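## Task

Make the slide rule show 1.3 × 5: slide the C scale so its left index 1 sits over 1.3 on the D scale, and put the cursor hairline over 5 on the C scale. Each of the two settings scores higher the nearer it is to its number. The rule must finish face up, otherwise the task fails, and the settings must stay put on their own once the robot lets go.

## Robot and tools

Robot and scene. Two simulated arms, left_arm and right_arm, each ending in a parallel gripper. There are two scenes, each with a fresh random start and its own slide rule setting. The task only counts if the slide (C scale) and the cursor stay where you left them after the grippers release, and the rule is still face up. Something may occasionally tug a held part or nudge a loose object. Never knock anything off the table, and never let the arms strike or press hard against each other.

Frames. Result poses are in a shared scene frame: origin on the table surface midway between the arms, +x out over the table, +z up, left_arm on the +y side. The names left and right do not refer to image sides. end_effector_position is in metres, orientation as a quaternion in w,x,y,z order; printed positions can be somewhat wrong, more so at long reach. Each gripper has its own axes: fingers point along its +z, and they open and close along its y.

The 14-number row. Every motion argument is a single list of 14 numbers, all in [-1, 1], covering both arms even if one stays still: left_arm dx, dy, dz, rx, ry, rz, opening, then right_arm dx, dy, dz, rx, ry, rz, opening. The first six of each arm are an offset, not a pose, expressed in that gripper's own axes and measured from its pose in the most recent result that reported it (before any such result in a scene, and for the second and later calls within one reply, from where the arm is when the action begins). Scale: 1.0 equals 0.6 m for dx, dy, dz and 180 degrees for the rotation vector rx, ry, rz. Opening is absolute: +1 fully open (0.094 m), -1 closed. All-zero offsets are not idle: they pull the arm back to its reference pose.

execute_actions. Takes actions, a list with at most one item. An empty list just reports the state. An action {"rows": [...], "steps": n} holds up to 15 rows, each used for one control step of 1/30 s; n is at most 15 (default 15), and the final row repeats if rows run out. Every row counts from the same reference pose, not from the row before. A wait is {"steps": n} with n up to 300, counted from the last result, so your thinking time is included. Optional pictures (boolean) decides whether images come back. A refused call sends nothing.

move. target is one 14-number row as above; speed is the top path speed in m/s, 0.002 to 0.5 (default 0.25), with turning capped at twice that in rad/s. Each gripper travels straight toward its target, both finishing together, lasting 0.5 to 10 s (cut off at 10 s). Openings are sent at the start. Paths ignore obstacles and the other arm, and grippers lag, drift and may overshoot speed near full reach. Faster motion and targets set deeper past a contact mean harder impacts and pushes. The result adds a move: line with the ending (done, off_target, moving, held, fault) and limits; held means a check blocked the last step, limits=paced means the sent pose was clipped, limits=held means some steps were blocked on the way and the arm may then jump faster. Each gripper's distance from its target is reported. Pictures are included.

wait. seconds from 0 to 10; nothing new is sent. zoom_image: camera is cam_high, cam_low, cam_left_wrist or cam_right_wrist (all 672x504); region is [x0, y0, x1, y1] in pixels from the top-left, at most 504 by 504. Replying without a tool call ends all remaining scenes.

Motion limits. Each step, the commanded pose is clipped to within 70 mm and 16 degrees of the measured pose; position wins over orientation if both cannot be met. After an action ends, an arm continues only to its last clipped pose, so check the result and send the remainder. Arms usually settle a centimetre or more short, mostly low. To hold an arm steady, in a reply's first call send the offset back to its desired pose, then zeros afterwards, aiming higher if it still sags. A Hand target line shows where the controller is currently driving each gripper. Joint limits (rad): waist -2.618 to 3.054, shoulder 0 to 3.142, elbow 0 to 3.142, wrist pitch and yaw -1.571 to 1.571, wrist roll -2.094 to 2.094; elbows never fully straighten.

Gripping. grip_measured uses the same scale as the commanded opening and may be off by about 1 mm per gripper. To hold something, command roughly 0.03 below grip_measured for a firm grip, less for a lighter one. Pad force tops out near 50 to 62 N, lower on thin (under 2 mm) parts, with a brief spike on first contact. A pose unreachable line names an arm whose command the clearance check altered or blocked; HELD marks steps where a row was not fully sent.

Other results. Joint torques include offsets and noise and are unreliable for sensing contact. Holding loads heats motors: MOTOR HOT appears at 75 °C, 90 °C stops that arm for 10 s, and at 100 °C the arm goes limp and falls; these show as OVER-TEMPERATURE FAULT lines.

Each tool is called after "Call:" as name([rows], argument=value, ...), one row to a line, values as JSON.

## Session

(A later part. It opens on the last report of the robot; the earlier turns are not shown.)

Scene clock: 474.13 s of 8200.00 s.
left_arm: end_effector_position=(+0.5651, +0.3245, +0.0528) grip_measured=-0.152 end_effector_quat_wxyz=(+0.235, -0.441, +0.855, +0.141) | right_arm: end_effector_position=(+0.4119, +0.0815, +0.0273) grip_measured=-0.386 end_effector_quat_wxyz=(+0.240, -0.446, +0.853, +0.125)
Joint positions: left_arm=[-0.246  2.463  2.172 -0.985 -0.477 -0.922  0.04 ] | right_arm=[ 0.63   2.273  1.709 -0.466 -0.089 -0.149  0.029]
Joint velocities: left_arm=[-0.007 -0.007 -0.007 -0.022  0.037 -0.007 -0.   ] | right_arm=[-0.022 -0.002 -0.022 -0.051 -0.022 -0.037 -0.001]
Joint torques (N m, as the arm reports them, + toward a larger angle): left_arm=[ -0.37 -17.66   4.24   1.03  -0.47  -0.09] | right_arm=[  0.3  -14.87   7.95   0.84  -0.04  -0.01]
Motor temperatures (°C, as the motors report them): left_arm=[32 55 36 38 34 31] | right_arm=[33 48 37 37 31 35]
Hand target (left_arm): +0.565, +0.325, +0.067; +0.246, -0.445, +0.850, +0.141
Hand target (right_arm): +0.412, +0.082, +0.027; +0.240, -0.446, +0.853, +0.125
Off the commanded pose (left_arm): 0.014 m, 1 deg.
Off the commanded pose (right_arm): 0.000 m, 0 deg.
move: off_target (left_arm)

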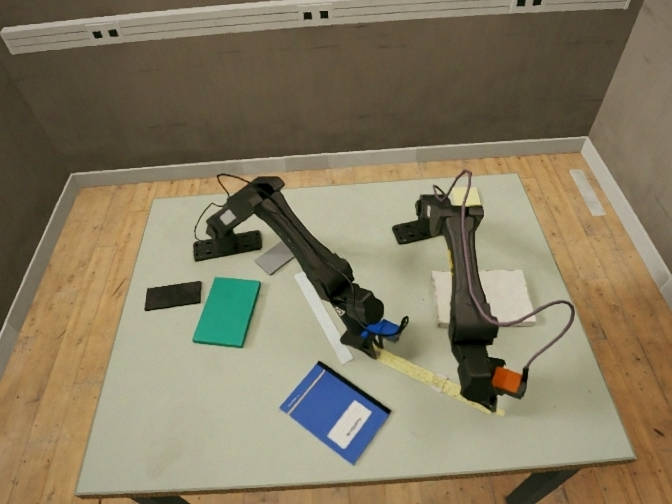

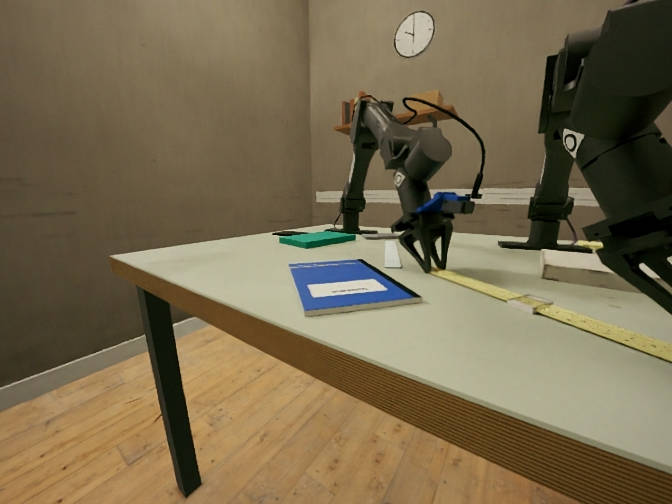

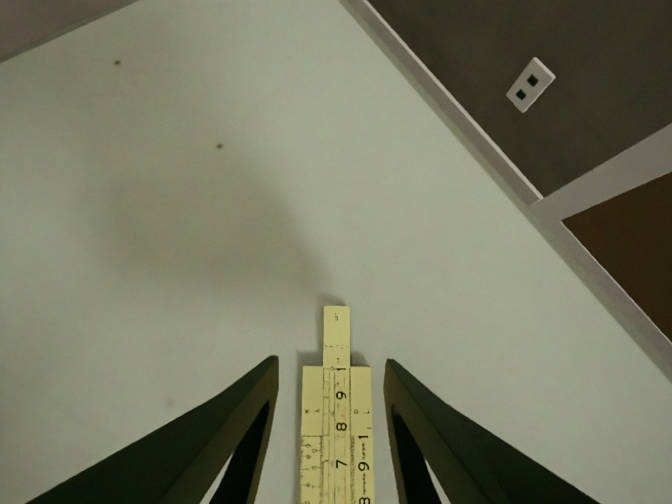

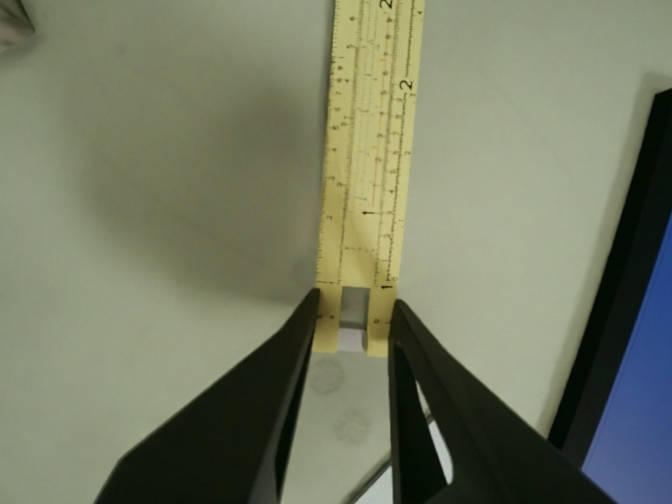

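Call:
move(target=[0.232,0,-0.15,0,0.055,0,-0.15, 0,0,0,0,0,0,-0.43], speed=0.12)

Scene clock: 480.07 s of 8200.00 s.
left_arm: end_effector_position=(+0.4739, +0.1873, +0.0429) grip_measured=-0.152 end_effector_quat_wxyz=(+0.153, -0.445, +0.876, +0.106) | right_arm: end_effector_position=(+0.4119, +0.0816, +0.0273) grip_measured=-0.386 end_effector_quat_wxyz=(+0.240, -0.446, +0.853, +0.125)
Joint positions: left_arm=[-0.513  2.277  1.875 -1.095 -0.368 -1.235  0.04 ] | right_arm=[ 0.63   2.273  1.709 -0.466 -0.09  -0.149  0.029]
Joint velocities: left_arm=[ 0.012  0.012 -0.022 -0.11  -0.037 -0.051 -0.   ] | right_arm=[ 0.012 -0.012 -0.017  0.007  0.095 -0.022  0.002]
Joint torques (N m, as the arm reports them, + toward a larger angle): left_arm=[ -0.1  -16.52   3.66   0.6   -0.27  -0.08] | right_arm=[  0.08 -14.99   8.     0.86  -0.03   0.02]
Motor temperatures (°C, as the motors report them): left_arm=[32 56 36 38 34 31] | right_arm=[33 47 37 37 31 35]
Hand target (left_arm): +0.472, +0.188, +0.057; +0.162, -0.450, +0.872, +0.100
Hand target (right_arm): +0.412, +0.082, +0.027; +0.240, -0.446, +0.853, +0.125
Off the commanded pose (left_arm): 0.014 m, 1 deg.
Off the commanded pose (right_arm): 0.000 m, 0 deg.
After step 90, 1.13 s passed at rest.
move: off_target (left_arm)

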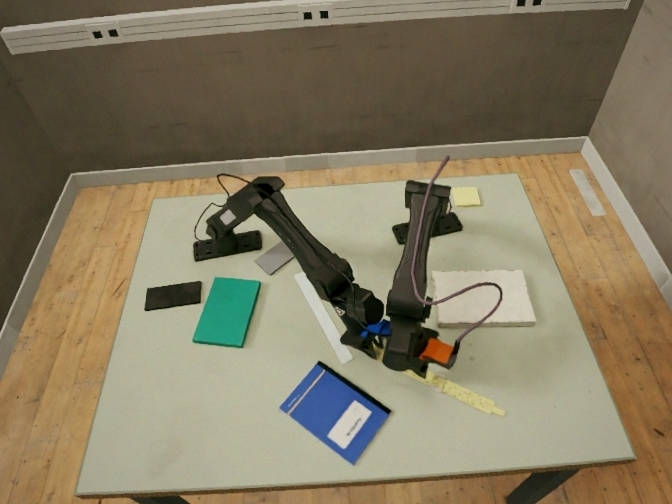

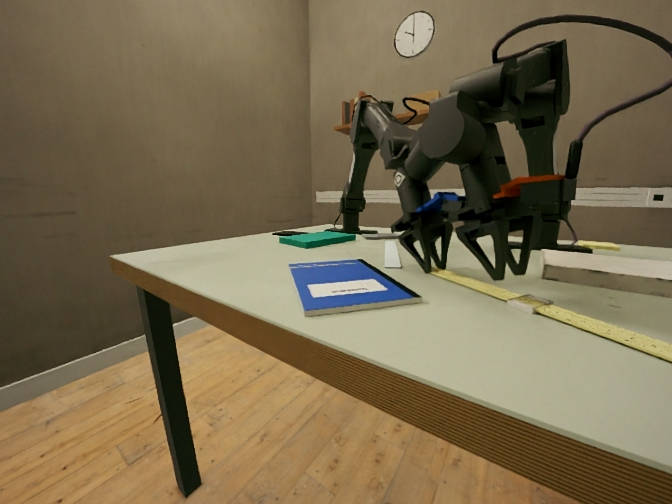

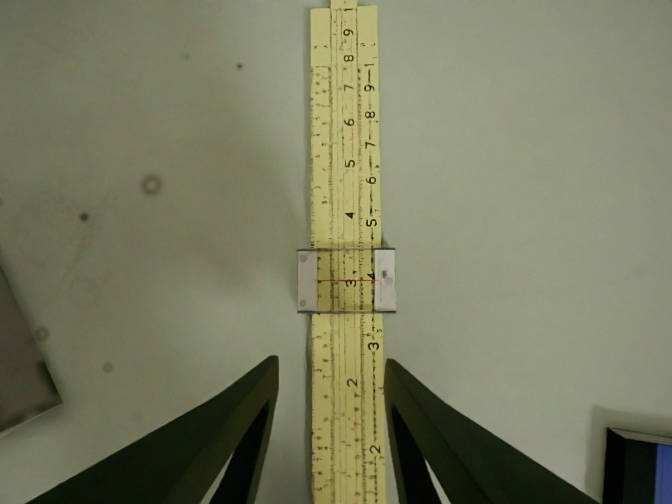

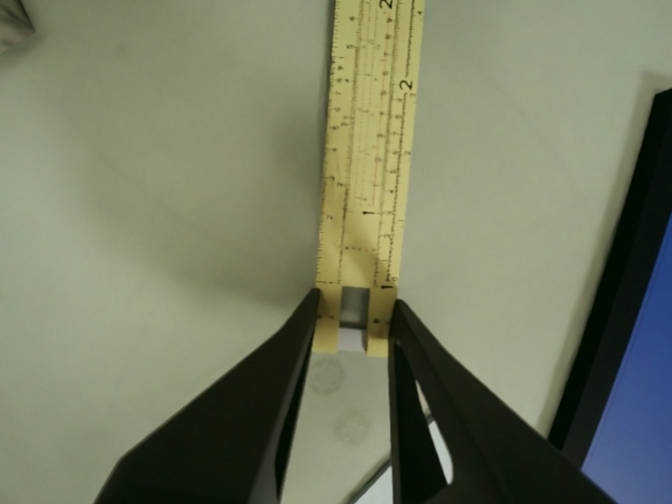

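Call:
move(target=[0,-0.01,0.045,0,0,0,-0.15, 0,0,0,0,0,0,-0.43], speed=0.05)

Scene clock: 483.63 s of 8200.00 s.
left_arm: end_effector_position=(+0.4833, +0.1868, +0.0201) grip_measured=-0.152 end_effector_quat_wxyz=(+0.153, -0.444, +0.877, +0.103) | right_arm: end_effector_position=(+0.4119, +0.0816, +0.0273) grip_measured=-0.386 end_effector_quat_wxyz=(+0.240, -0.446, +0.853, +0.125)
Joint positions: left_arm=[-0.506  2.33   1.875 -1.035 -0.362 -1.225  0.04 ] | right_arm=[ 0.63   2.273  1.709 -0.466 -0.09  -0.149  0.029]
Joint velocities: left_arm=[-0.027 -0.032 -0.002  0.022 -0.037 -0.081 -0.001] | right_arm=[-0.012 -0.002 -0.012  0.007 -0.066  0.022 -0.   ]
Joint torques (N m, as the arm reports them, + toward a larger angle): left_arm=[  1.02 -13.85   3.23   0.83  -0.28   0.05] | right_arm=[  0.05 -14.73   7.97   0.85   0.01  -0.06]
Motor temperatures (°C, as the motors report them): left_arm=[32 56 36 38 34 31] | right_arm=[33 47 37 37 31 35]
Hand target (left_arm): +0.484, +0.192, +0.017; +0.153, -0.445, +0.876, +0.106
Hand target (right_arm): +0.412, +0.082, +0.027; +0.240, -0.446, +0.853, +0.125
Off the commanded pose (left_arm): 0.006 m, 0 deg.
Off the commanded pose (right_arm): 0.000 m, 0 deg.
move: done

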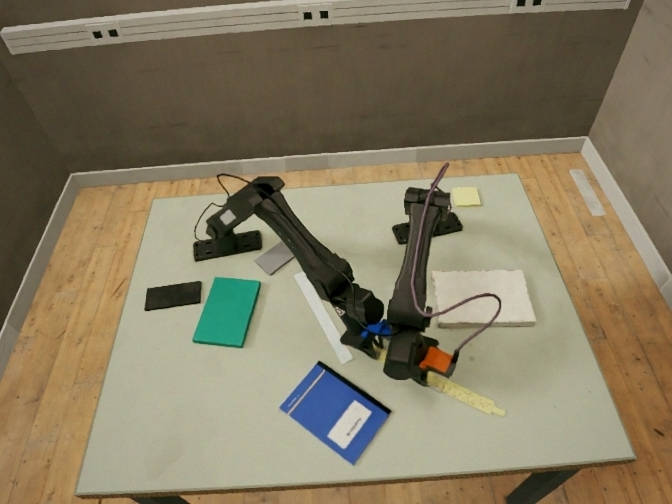

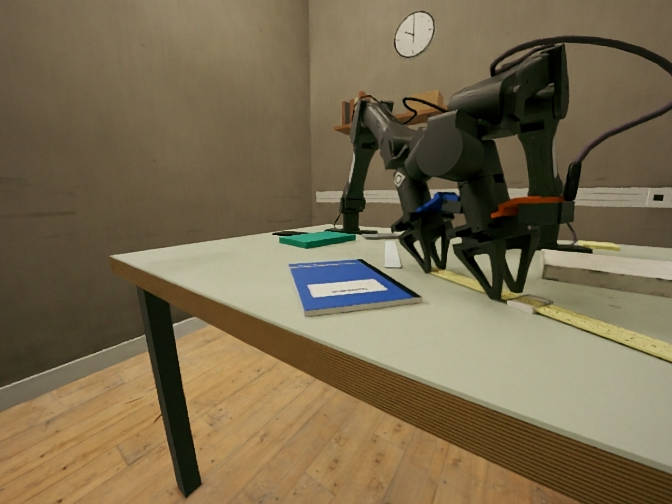

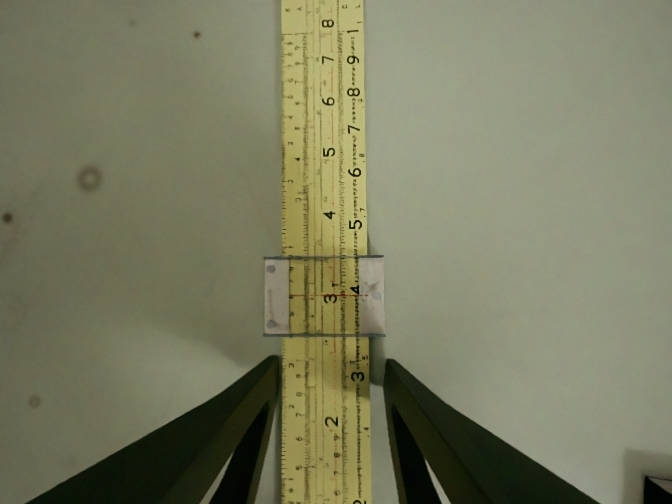

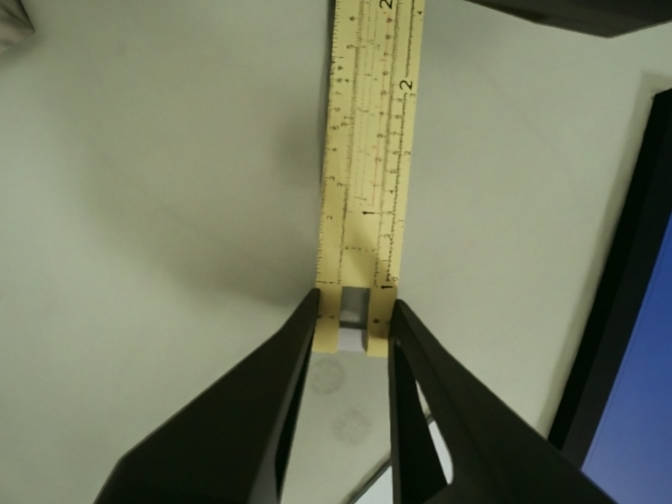

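Call:
move(target=[0,0.012,0,0,0,0,-0.15, 0,0,0,0,0,0,-0.43], speed=0.03)

Call:
move(target=[0,0,0,0,0,0,-0.31, 0,0,0,0,0,0,-0.43], speed=0.03)

Scene clock: 487.33 s of 8200.00 s.
left_arm: end_effector_position=(+0.4831, +0.1865, +0.0190) grip_measured=-0.152 end_effector_quat_wxyz=(+0.158, -0.445, +0.876, +0.096) | right_arm: end_effector_position=(+0.4119, +0.0816, +0.0273) grip_measured=-0.386 end_effector_quat_wxyz=(+0.240, -0.446, +0.853, +0.125)
Joint positions: left_arm=[-0.506  2.315  1.843 -1.003 -0.36  -1.225  0.04 ] | right_arm=[ 0.63   2.273  1.709 -0.466 -0.09  -0.149  0.029]
Joint velocities: left_arm=[ 0.007 -0.017  0.002 -0.022 -0.037 -0.022  0.001] | right_arm=[-0.032 -0.002 -0.017  0.095  0.037 -0.007  0.   ]
Joint torques (N m, as the arm reports them, + toward a larger angle): left_arm=[  0.53 -15.11   2.63   0.66  -0.22   0.03] | right_arm=[  0.09 -14.99   7.96   0.91  -0.06  -0.04]
Motor temperatures (°C, as the motors report them): left_arm=[32 56 36 37 34 31] | right_arm=[33 47 37 37 31 35]
Hand target (left_arm): +0.478, +0.191, +0.020; +0.153, -0.444, +0.877, +0.102
Hand target (right_arm): +0.412, +0.082, +0.027; +0.240, -0.446, +0.853, +0.125
Off the commanded pose (left_arm): 0.007 m, 1 deg.
Off the commanded pose (right_arm): 0.000 m, 0 deg.
move: done

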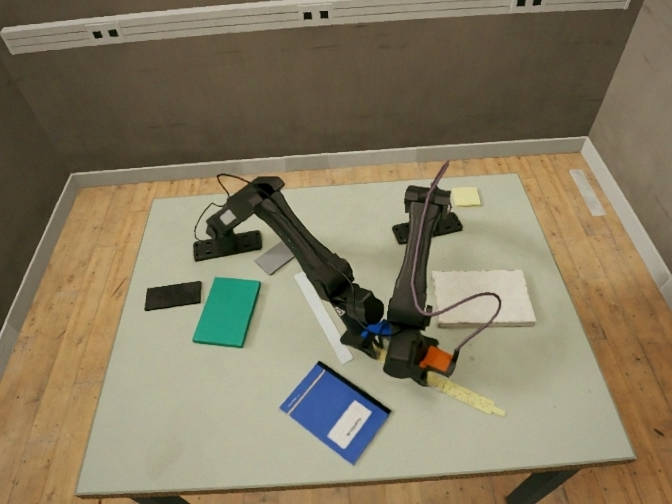

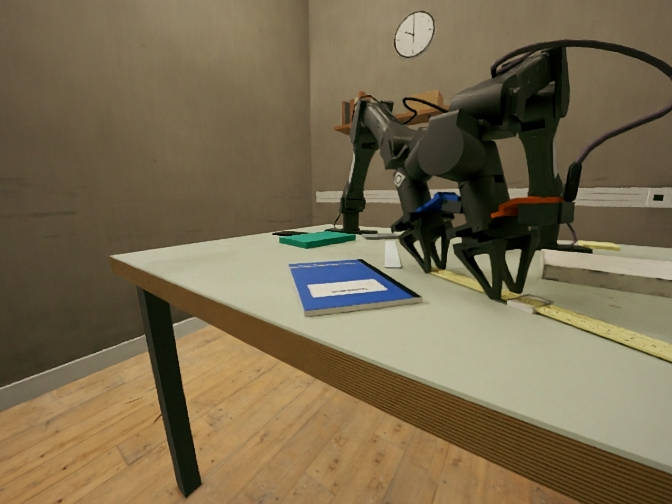

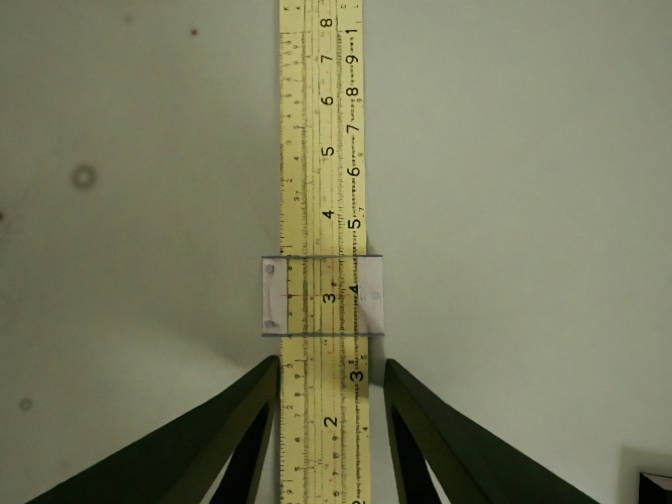

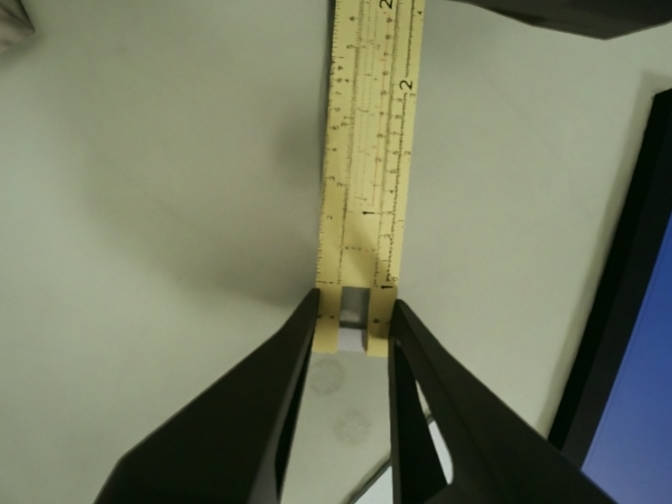

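Scene clock: 487.83 s of 8200.00 s.
left_arm: end_effector_position=(+0.4835, +0.1866, +0.0191) grip_measured=-0.307 end_effector_quat_wxyz=(+0.158, -0.445, +0.876, +0.096) | right_arm: end_effector_position=(+0.4124, +0.0813, +0.0274) grip_measured=-0.386 end_effector_quat_wxyz=(+0.240, -0.446, +0.853, +0.124)
Joint positions: left_arm=[-0.506  2.315  1.843 -1.002 -0.361 -1.225  0.033] | right_arm=[ 0.63   2.273  1.709 -0.465 -0.087 -0.148  0.029]
Joint velocities: left_arm=[ 0.007  0.002 -0.002 -0.007  0.007  0.051 -0.   ] | right_arm=[-0.007 -0.017 -0.007  0.037 -0.051  0.022  0.   ]
Joint torques (N m, as the arm reports them, + toward a larger angle): left_arm=[  0.07 -13.86   4.14   0.72  -0.21  -0.01] | right_arm=[ -0.01 -14.8    7.98   0.85  -0.09  -0.02]
Motor temperatures (°C, as the motors report them): left_arm=[32 55 36 37 34 31] | right_arm=[33 47 37 37 31 35]
Hand target (left_arm): +0.483, +0.187, +0.019; +0.158, -0.445, +0.876, +0.097
Hand target (right_arm): +0.412, +0.082, +0.027; +0.239, -0.446, +0.853, +0.125
Off the commanded pose (left_arm): 0.000 m, 0 deg.
Off the commanded pose (right_arm): 0.001 m, 0 deg.
move: done

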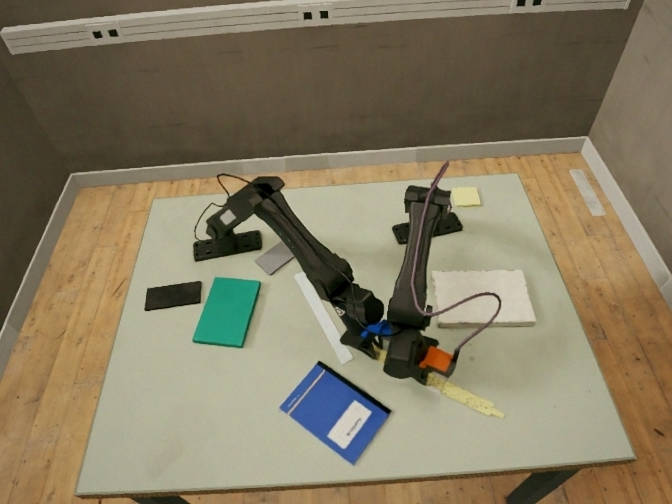

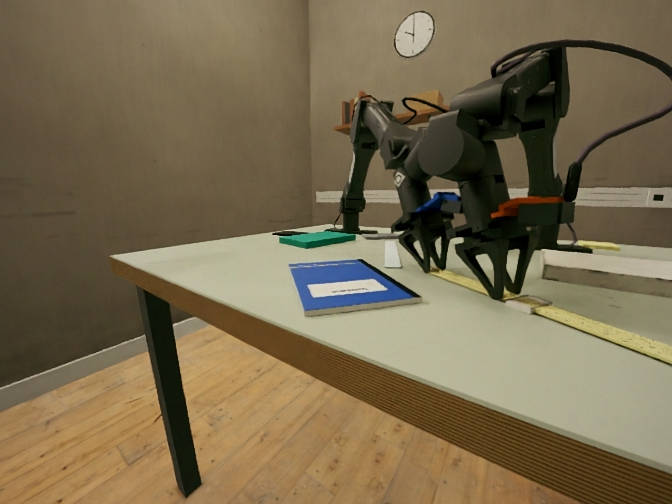

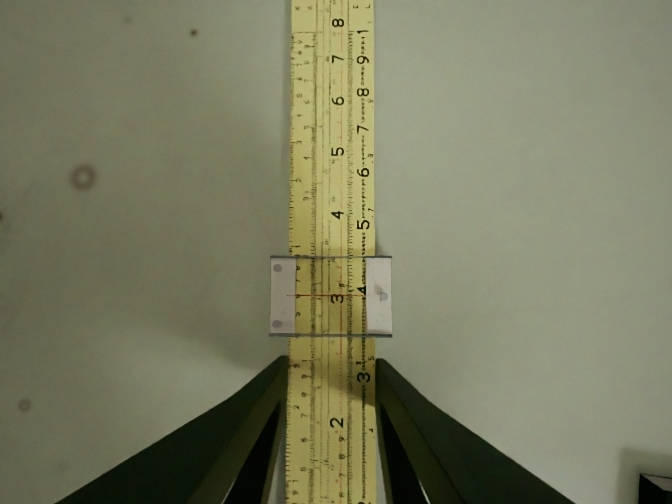

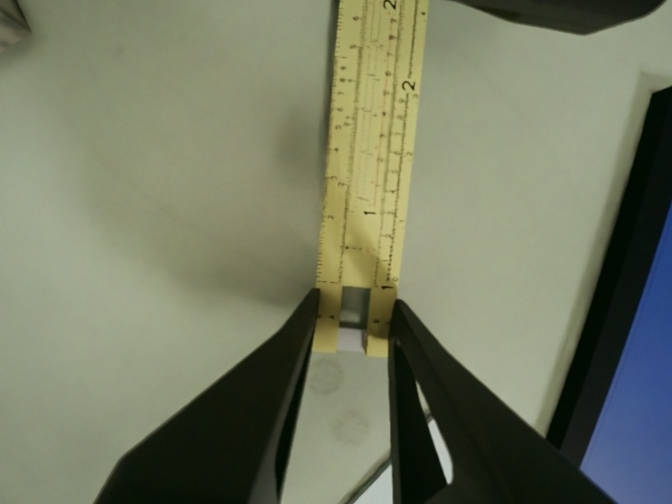

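Call:
move(target=[-0.08,0,0.029,0,0,0,-0.31, 0.008,0,0,0,0,0,-0.43], speed=0.03)

Scene clock: 492.13 s of 8200.00 s.
left_arm: end_effector_position=(+0.4952, +0.2010, +0.0201) grip_measured=-0.307 end_effector_quat_wxyz=(+0.125, -0.435, +0.888, +0.076) | right_arm: end_effector_position=(+0.4215, +0.0905, +0.0357) grip_measured=-0.386 end_effector_quat_wxyz=(+0.269, -0.443, +0.845, +0.133)
Joint positions: left_arm=[-0.44   2.355  1.936 -1.052 -0.278 -1.135  0.033] | right_arm=[ 0.63   2.273  1.709 -0.403 -0.087 -0.148  0.029]
Joint velocities: left_arm=[ 0.007  0.007 -0.007 -0.037  0.022 -0.022 -0.   ] | right_arm=[-0.007 -0.002  0.012 -0.022 -0.037 -0.022  0.001]
Joint torques (N m, as the arm reports them, + toward a larger angle): left_arm=[  3.53 -12.55   5.7    1.11  -1.03   0.16] | right_arm=[ -0.01 -15.95   5.39   0.51  -0.07  -0.02]
Motor temperatures (°C, as the motors report them): left_arm=[32 55 36 37 34 31] | right_arm=[33 47 37 37 31 35]
Hand target (left_arm): +0.511, +0.228, +0.021; +0.157, -0.446, +0.876, +0.097
Hand target (right_arm): +0.410, +0.078, +0.025; +0.240, -0.445, +0.853, +0.124
Off the commanded pose (left_arm): 0.033 m, 5 deg.
Off the commanded pose (right_arm): 0.020 m, 4 deg.
move: off_target (left_arm, right_arm)

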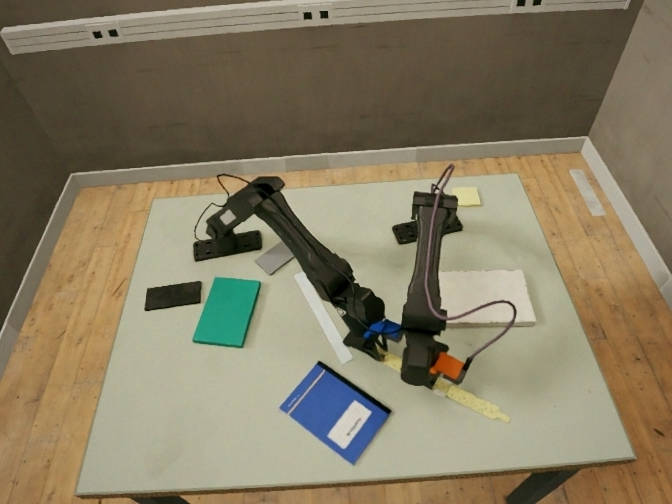

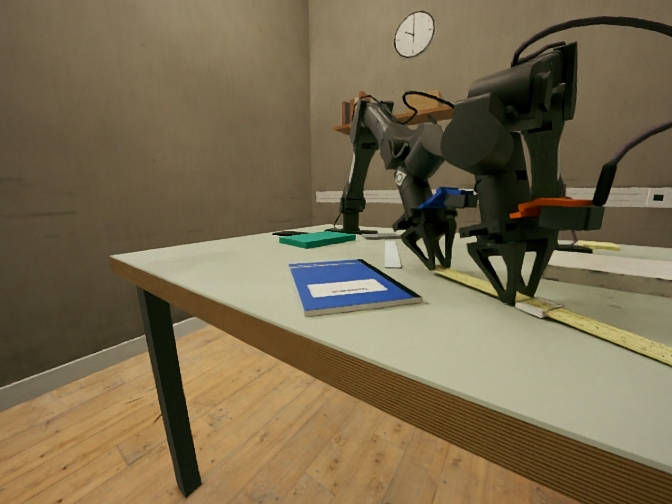

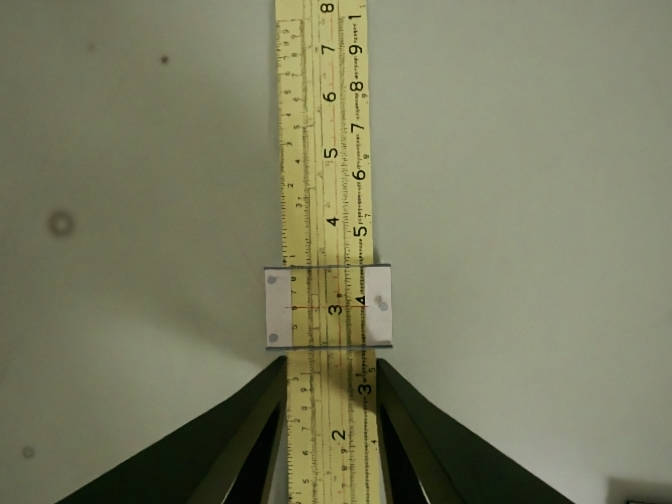

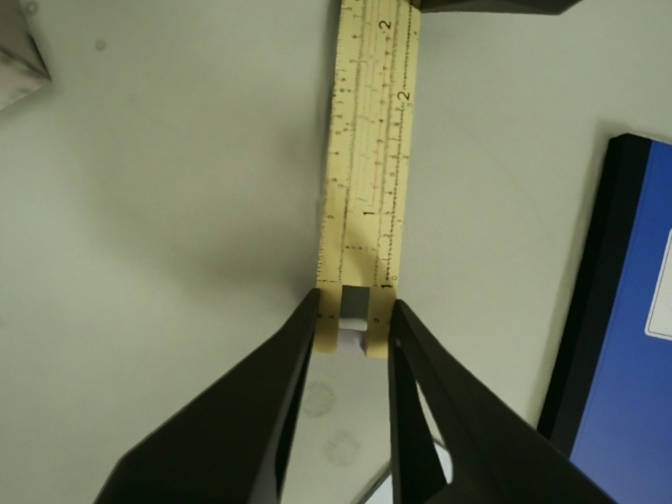

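Call:
move(target=[0,0,0,0,0,0,-0.2, 0.022,0,0.012,0,0,0,-0.43], speed=0.03)

Scene clock: 494.93 s of 8200.00 s.
left_arm: end_effector_position=(+0.4948, +0.1999, +0.0193) grip_measured=-0.202 end_effector_quat_wxyz=(+0.124, -0.435, +0.889, +0.075) | right_arm: end_effector_position=(+0.4210, +0.0904, +0.0280) grip_measured=-0.386 end_effector_quat_wxyz=(+0.275, -0.442, +0.843, +0.136)
Joint positions: left_arm=[-0.441  2.357  1.936 -1.053 -0.274 -1.134  0.037] | right_arm=[ 0.63   2.273  1.668 -0.347 -0.088 -0.148  0.029]
Joint velocities: left_arm=[ 0.007 -0.002 -0.022  0.051 -0.037 -0.007  0.001] | right_arm=[ 0.017 -0.002 -0.007  0.066 -0.022 -0.081 -0.001]
Joint torques (N m, as the arm reports them, + toward a larger angle): left_arm=[  0.09 -14.37   4.07   0.76  -0.18   0.  ] | right_arm=[ -0.08 -15.53   5.7    0.94  -0.01  -0.04]
Motor temperatures (°C, as the motors report them): left_arm=[32 55 36 37 34 32] | right_arm=[33 47 36 37 31 35]
Hand target (left_arm): +0.495, +0.201, +0.020; +0.126, -0.435, +0.888, +0.076
Hand target (right_arm): +0.418, +0.085, +0.022; +0.269, -0.443, +0.845, +0.133
Off the commanded pose (left_arm): 0.001 m, 0 deg.
Off the commanded pose (right_arm): 0.009 m, 1 deg.
move: done

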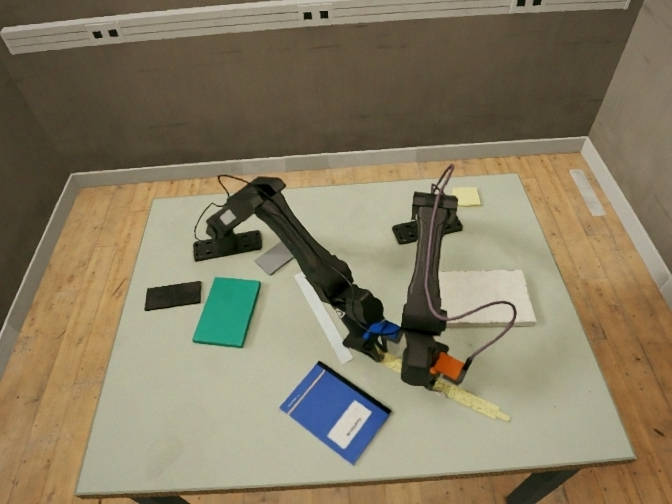

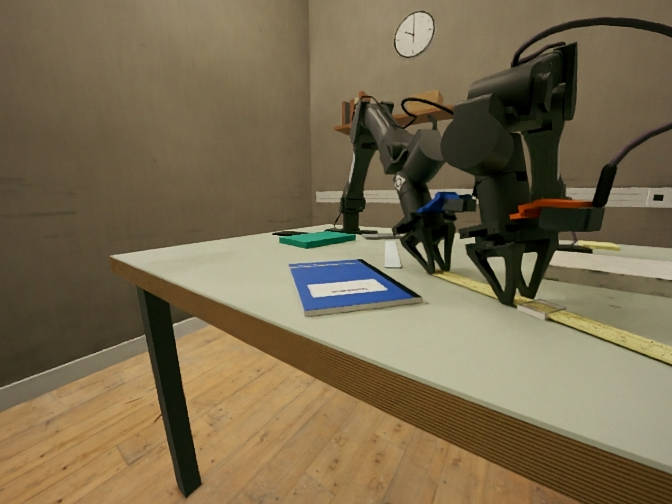

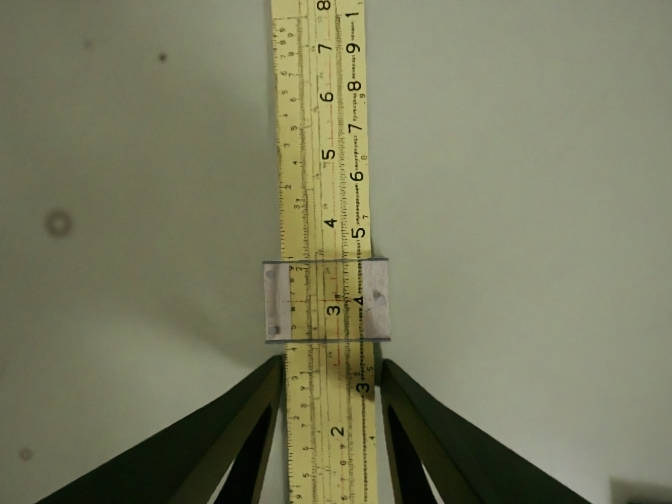

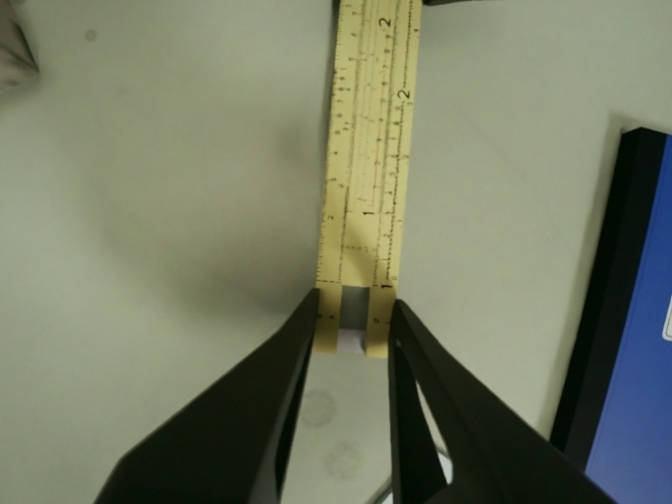

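Call:
move(target=[-0.06,0,0.02,0,0,0,-0.23, 0.03,0,0.006,0,0,0,-0.44], speed=0.02)

Scene clock: 499.47 s of 8200.00 s.
left_arm: end_effector_position=(+0.5117, +0.2222, +0.0191) grip_measured=-0.228 end_effector_quat_wxyz=(+0.118, -0.433, +0.891, +0.072) | right_arm: end_effector_position=(+0.4221, +0.0916, +0.0279) grip_measured=-0.386 end_effector_quat_wxyz=(+0.298, -0.439, +0.835, +0.143)
Joint positions: left_arm=[-0.383  2.412  2.035 -1.085 -0.256 -1.069  0.036] | right_arm=[ 0.63   2.253  1.601 -0.248 -0.089 -0.148  0.029]
Joint velocities: left_arm=[-0.007 -0.012 -0.012 -0.037 -0.007  0.022  0.   ] | right_arm=[ 0.002 -0.002 -0.012 -0.007 -0.066 -0.022  0.001]
Joint torques (N m, as the arm reports them, + toward a larger angle): left_arm=[  1.32 -13.28   5.7    0.8   -0.28   0.1 ] | right_arm=[ -0.13 -14.99   5.18   0.82  -0.06   0.  ]
Motor temperatures (°C, as the motors report them): left_arm=[32 54 36 37 34 32] | right_arm=[33 48 36 37 31 35]
Hand target (left_arm): +0.517, +0.230, +0.018; +0.123, -0.435, +0.889, +0.075
Hand target (right_arm): +0.414, +0.080, +0.015; +0.275, -0.442, +0.843, +0.136
Off the commanded pose (left_arm): 0.010 m, 1 deg.
Off the commanded pose (right_arm): 0.019 m, 3 deg.
move: off_target (right_arm)

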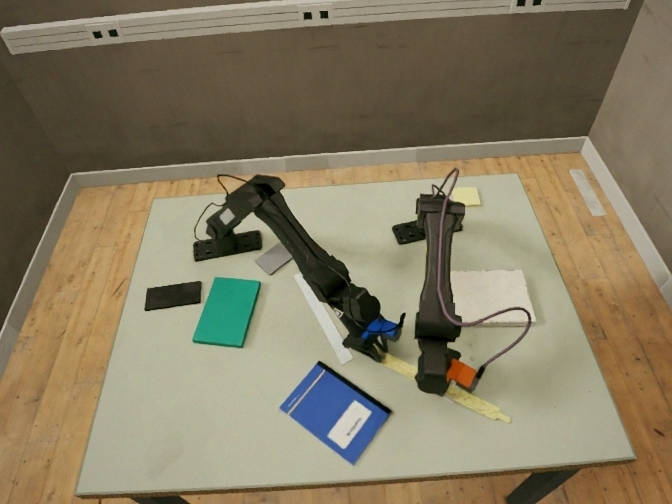

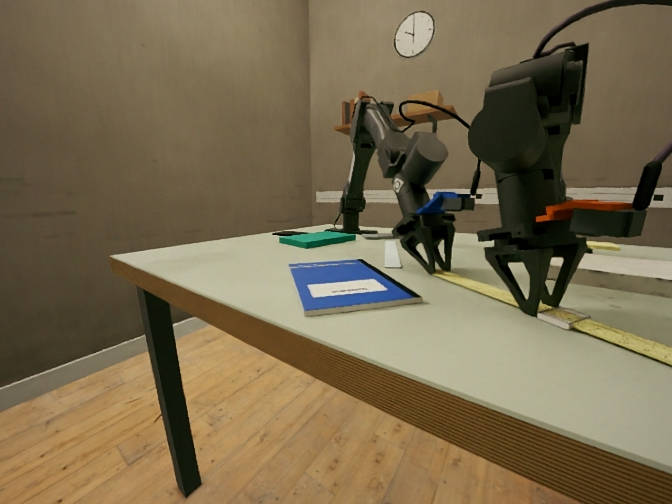

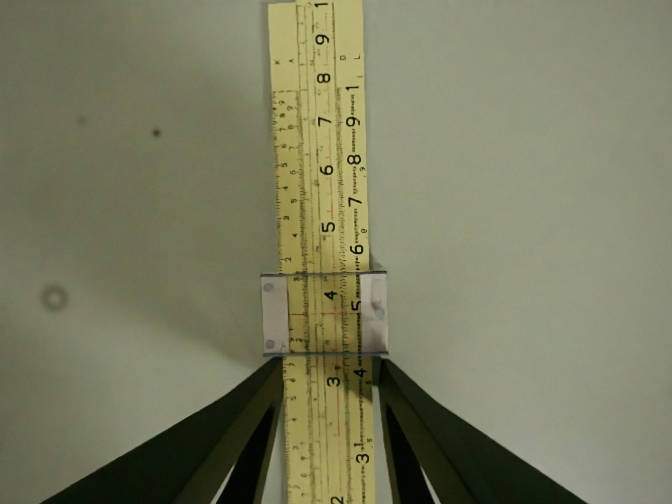

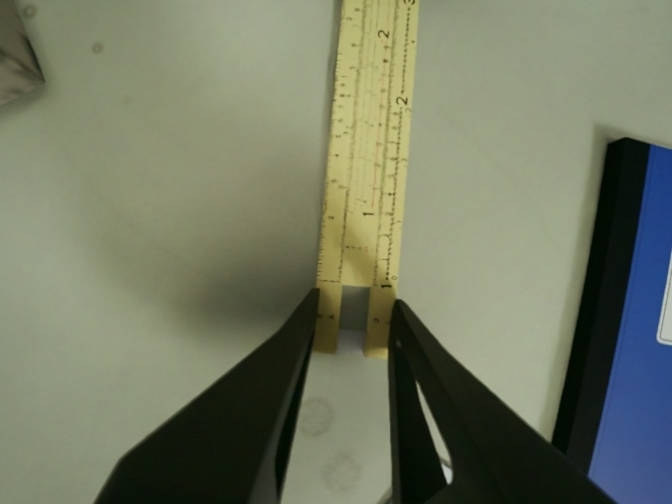

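Call:
move(target=[-0.056,0,0.02,0,0,0,-0.23, 0.024,0,0.006,0,0,0,-0.44], speed=0.02)

Call:
zoom_image(camera="cam_left_wrist", region=[255,220,405,370])

Scene clock: 503.67 s of 8200.00 s.
left_arm: end_effector_position=(+0.5272, +0.2417, +0.0191) grip_measured=-0.228 end_effector_quat_wxyz=(+0.112, -0.430, +0.893, +0.068) | right_arm: end_effector_position=(+0.4257, +0.0948, +0.0282) grip_measured=-0.386 end_effector_quat_wxyz=(+0.321, -0.436, +0.828, +0.150)
Joint positions: left_arm=[-0.333  2.478  2.157 -1.134 -0.236 -1.013  0.036] | right_arm=[ 0.63   2.249  1.56  -0.163 -0.087 -0.146  0.029]
Joint velocities: left_arm=[-0.002 -0.022  0.017 -0.007 -0.066  0.051  0.001] | right_arm=[ 0.007  0.012  0.002 -0.022  0.037 -0.081  0.   ]
Joint torques (N m, as the arm reports them, + toward a larger angle): left_arm=[  1.46 -13.72   5.55   0.85  -0.29   0.09] | right_arm=[ -0.24 -15.11   5.16   0.85  -0.06  -0.06]
Motor temperatures (°C, as the motors report them): left_arm=[32 54 36 37 34 32] | right_arm=[33 48 36 37 31 35]
Hand target (left_arm): +0.533, +0.251, +0.016; +0.118, -0.433, +0.891, +0.072
Hand target (right_arm): +0.417, +0.084, +0.016; +0.298, -0.439, +0.835, +0.143
Off the commanded pose (left_arm): 0.011 m, 1 deg.
Off the commanded pose (right_arm): 0.018 m, 3 deg.
move: off_target (left_arm, right_arm)

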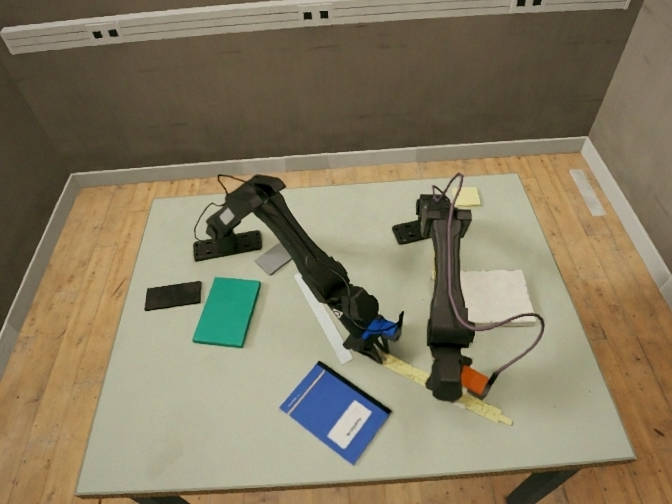

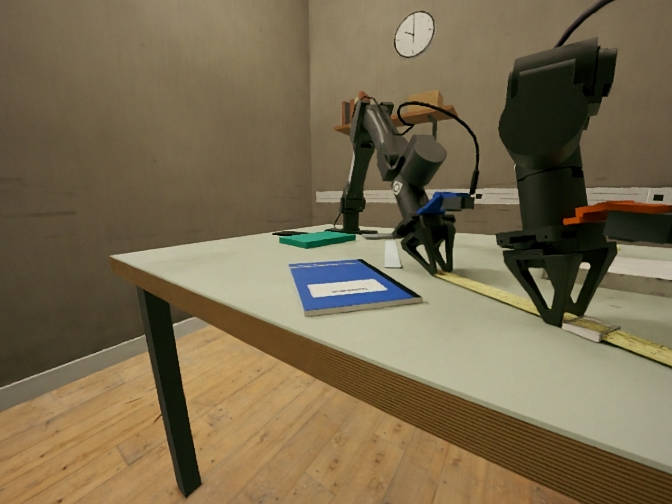

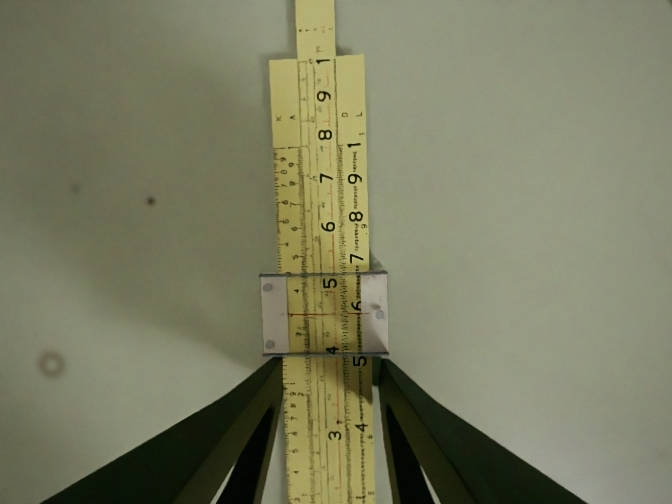

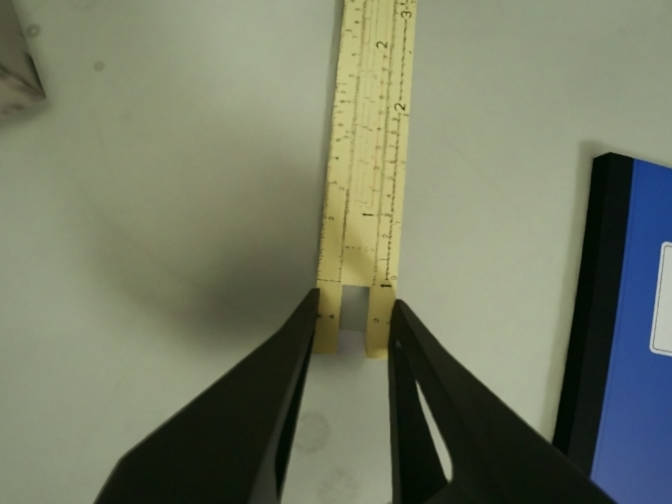

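Region (255, 220, 405, 370) of cam_left_wrist's 672x504 image, scaled by 3.360, with more detail than that image has.

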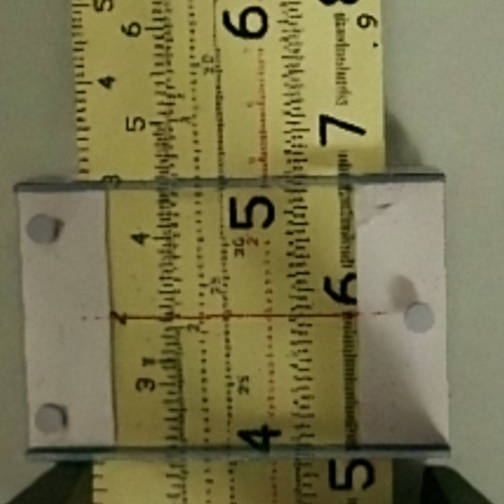

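Call:
move(target=[-0.028,0,0.010,0,0,0,-0.23, 0.024,0,0.006,0,0,0,-0.44], speed=0.02)

Call:
zoom_image(camera="cam_right_wrist", region=[300,60,460,260])

Scene clock: 513.60 s of 8200.00 s.
left_arm: end_effector_position=(+0.5328, +0.2474, +0.0194) grip_measured=-0.228 end_effector_quat_wxyz=(+0.107, -0.428, +0.895, +0.064) | right_arm: end_effector_position=(+0.4292, +0.0981, +0.0284) grip_measured=-0.386 end_effector_quat_wxyz=(+0.342, -0.432, +0.820, +0.156)
Joint positions: left_arm=[-0.315  2.511  2.222 -1.166 -0.222 -0.991  0.036] | right_arm=[ 0.63   2.249  1.526 -0.081 -0.086 -0.146  0.029]
Joint velocities: left_arm=[-0.002  0.002 -0.002 -0.022 -0.037 -0.007 -0.001] | right_arm=[-0.007  0.007  0.007  0.037  0.022 -0.037  0.001]
Joint torques (N m, as the arm reports them, + toward a larger angle): left_arm=[  1.38 -14.04   5.76   0.8   -0.26   0.11] | right_arm=[ -0.06 -14.83   5.1    0.89  -0.06  -0.05]
Motor temperatures (°C, as the motors report them): left_arm=[32 54 36 37 34 32] | right_arm=[33 48 36 38 31 35]
Hand target (left_arm): +0.538, +0.256, +0.018; +0.112, -0.431, +0.893, +0.068
Hand target (right_arm): +0.421, +0.088, +0.016; +0.321, -0.436, +0.828, +0.150
Off the commanded pose (left_arm): 0.010 m, 1 deg.
Off the commanded pose (right_arm): 0.018 m, 3 deg.
After step 90, 5.80 s passed at rest.
move: off_target (right_arm)

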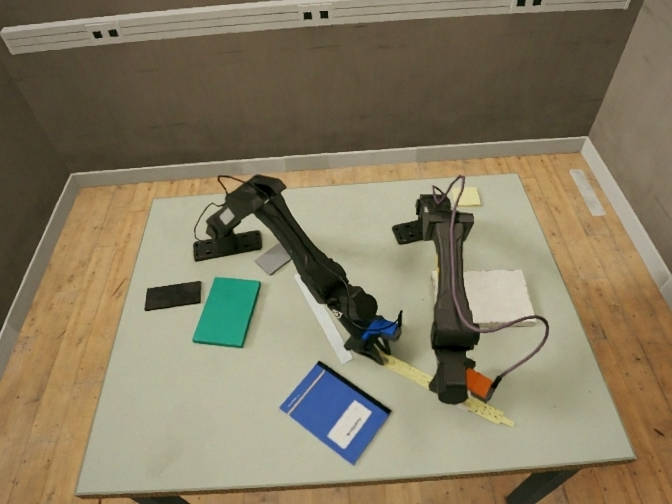

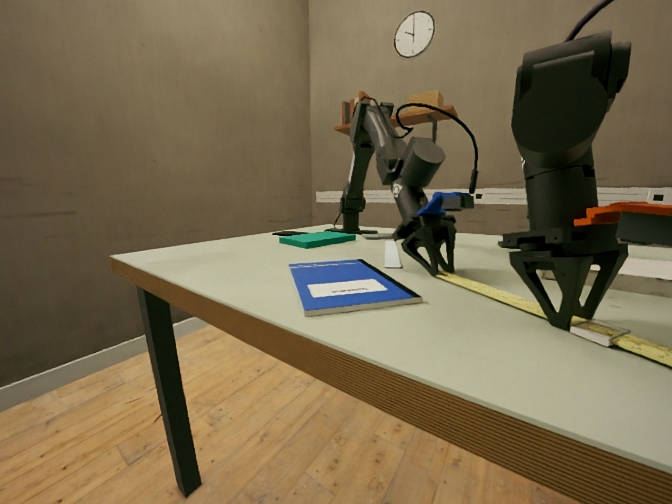

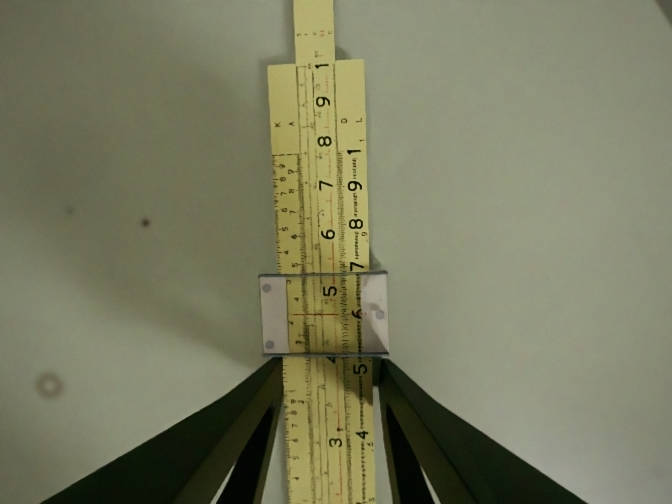

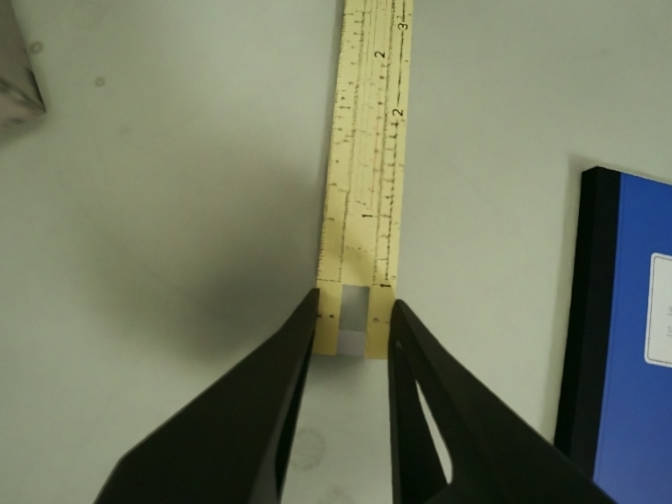

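Region (300, 60, 460, 260) of cam_right_wrist's 672x504 image, scaled by 2.520, with more detail than that image has; it fills the left 403 columns of this view, and the rest is white.

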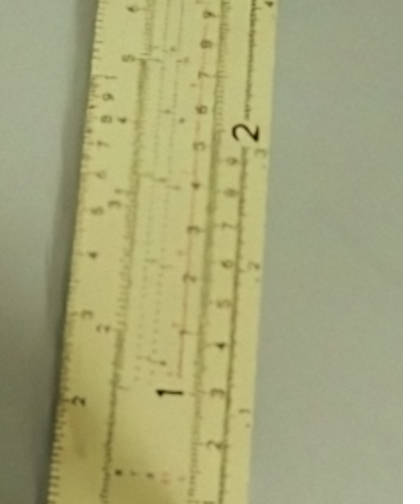

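Call:
zoom_image(camera="cam_left_wrist", region=[255,220,405,370])

Region (255, 220, 405, 370) of cam_left_wrist's 672x504 image, scaled by 3.360, with more detail than that image has.

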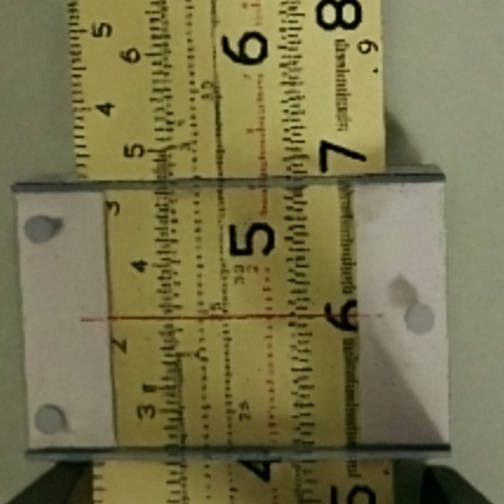

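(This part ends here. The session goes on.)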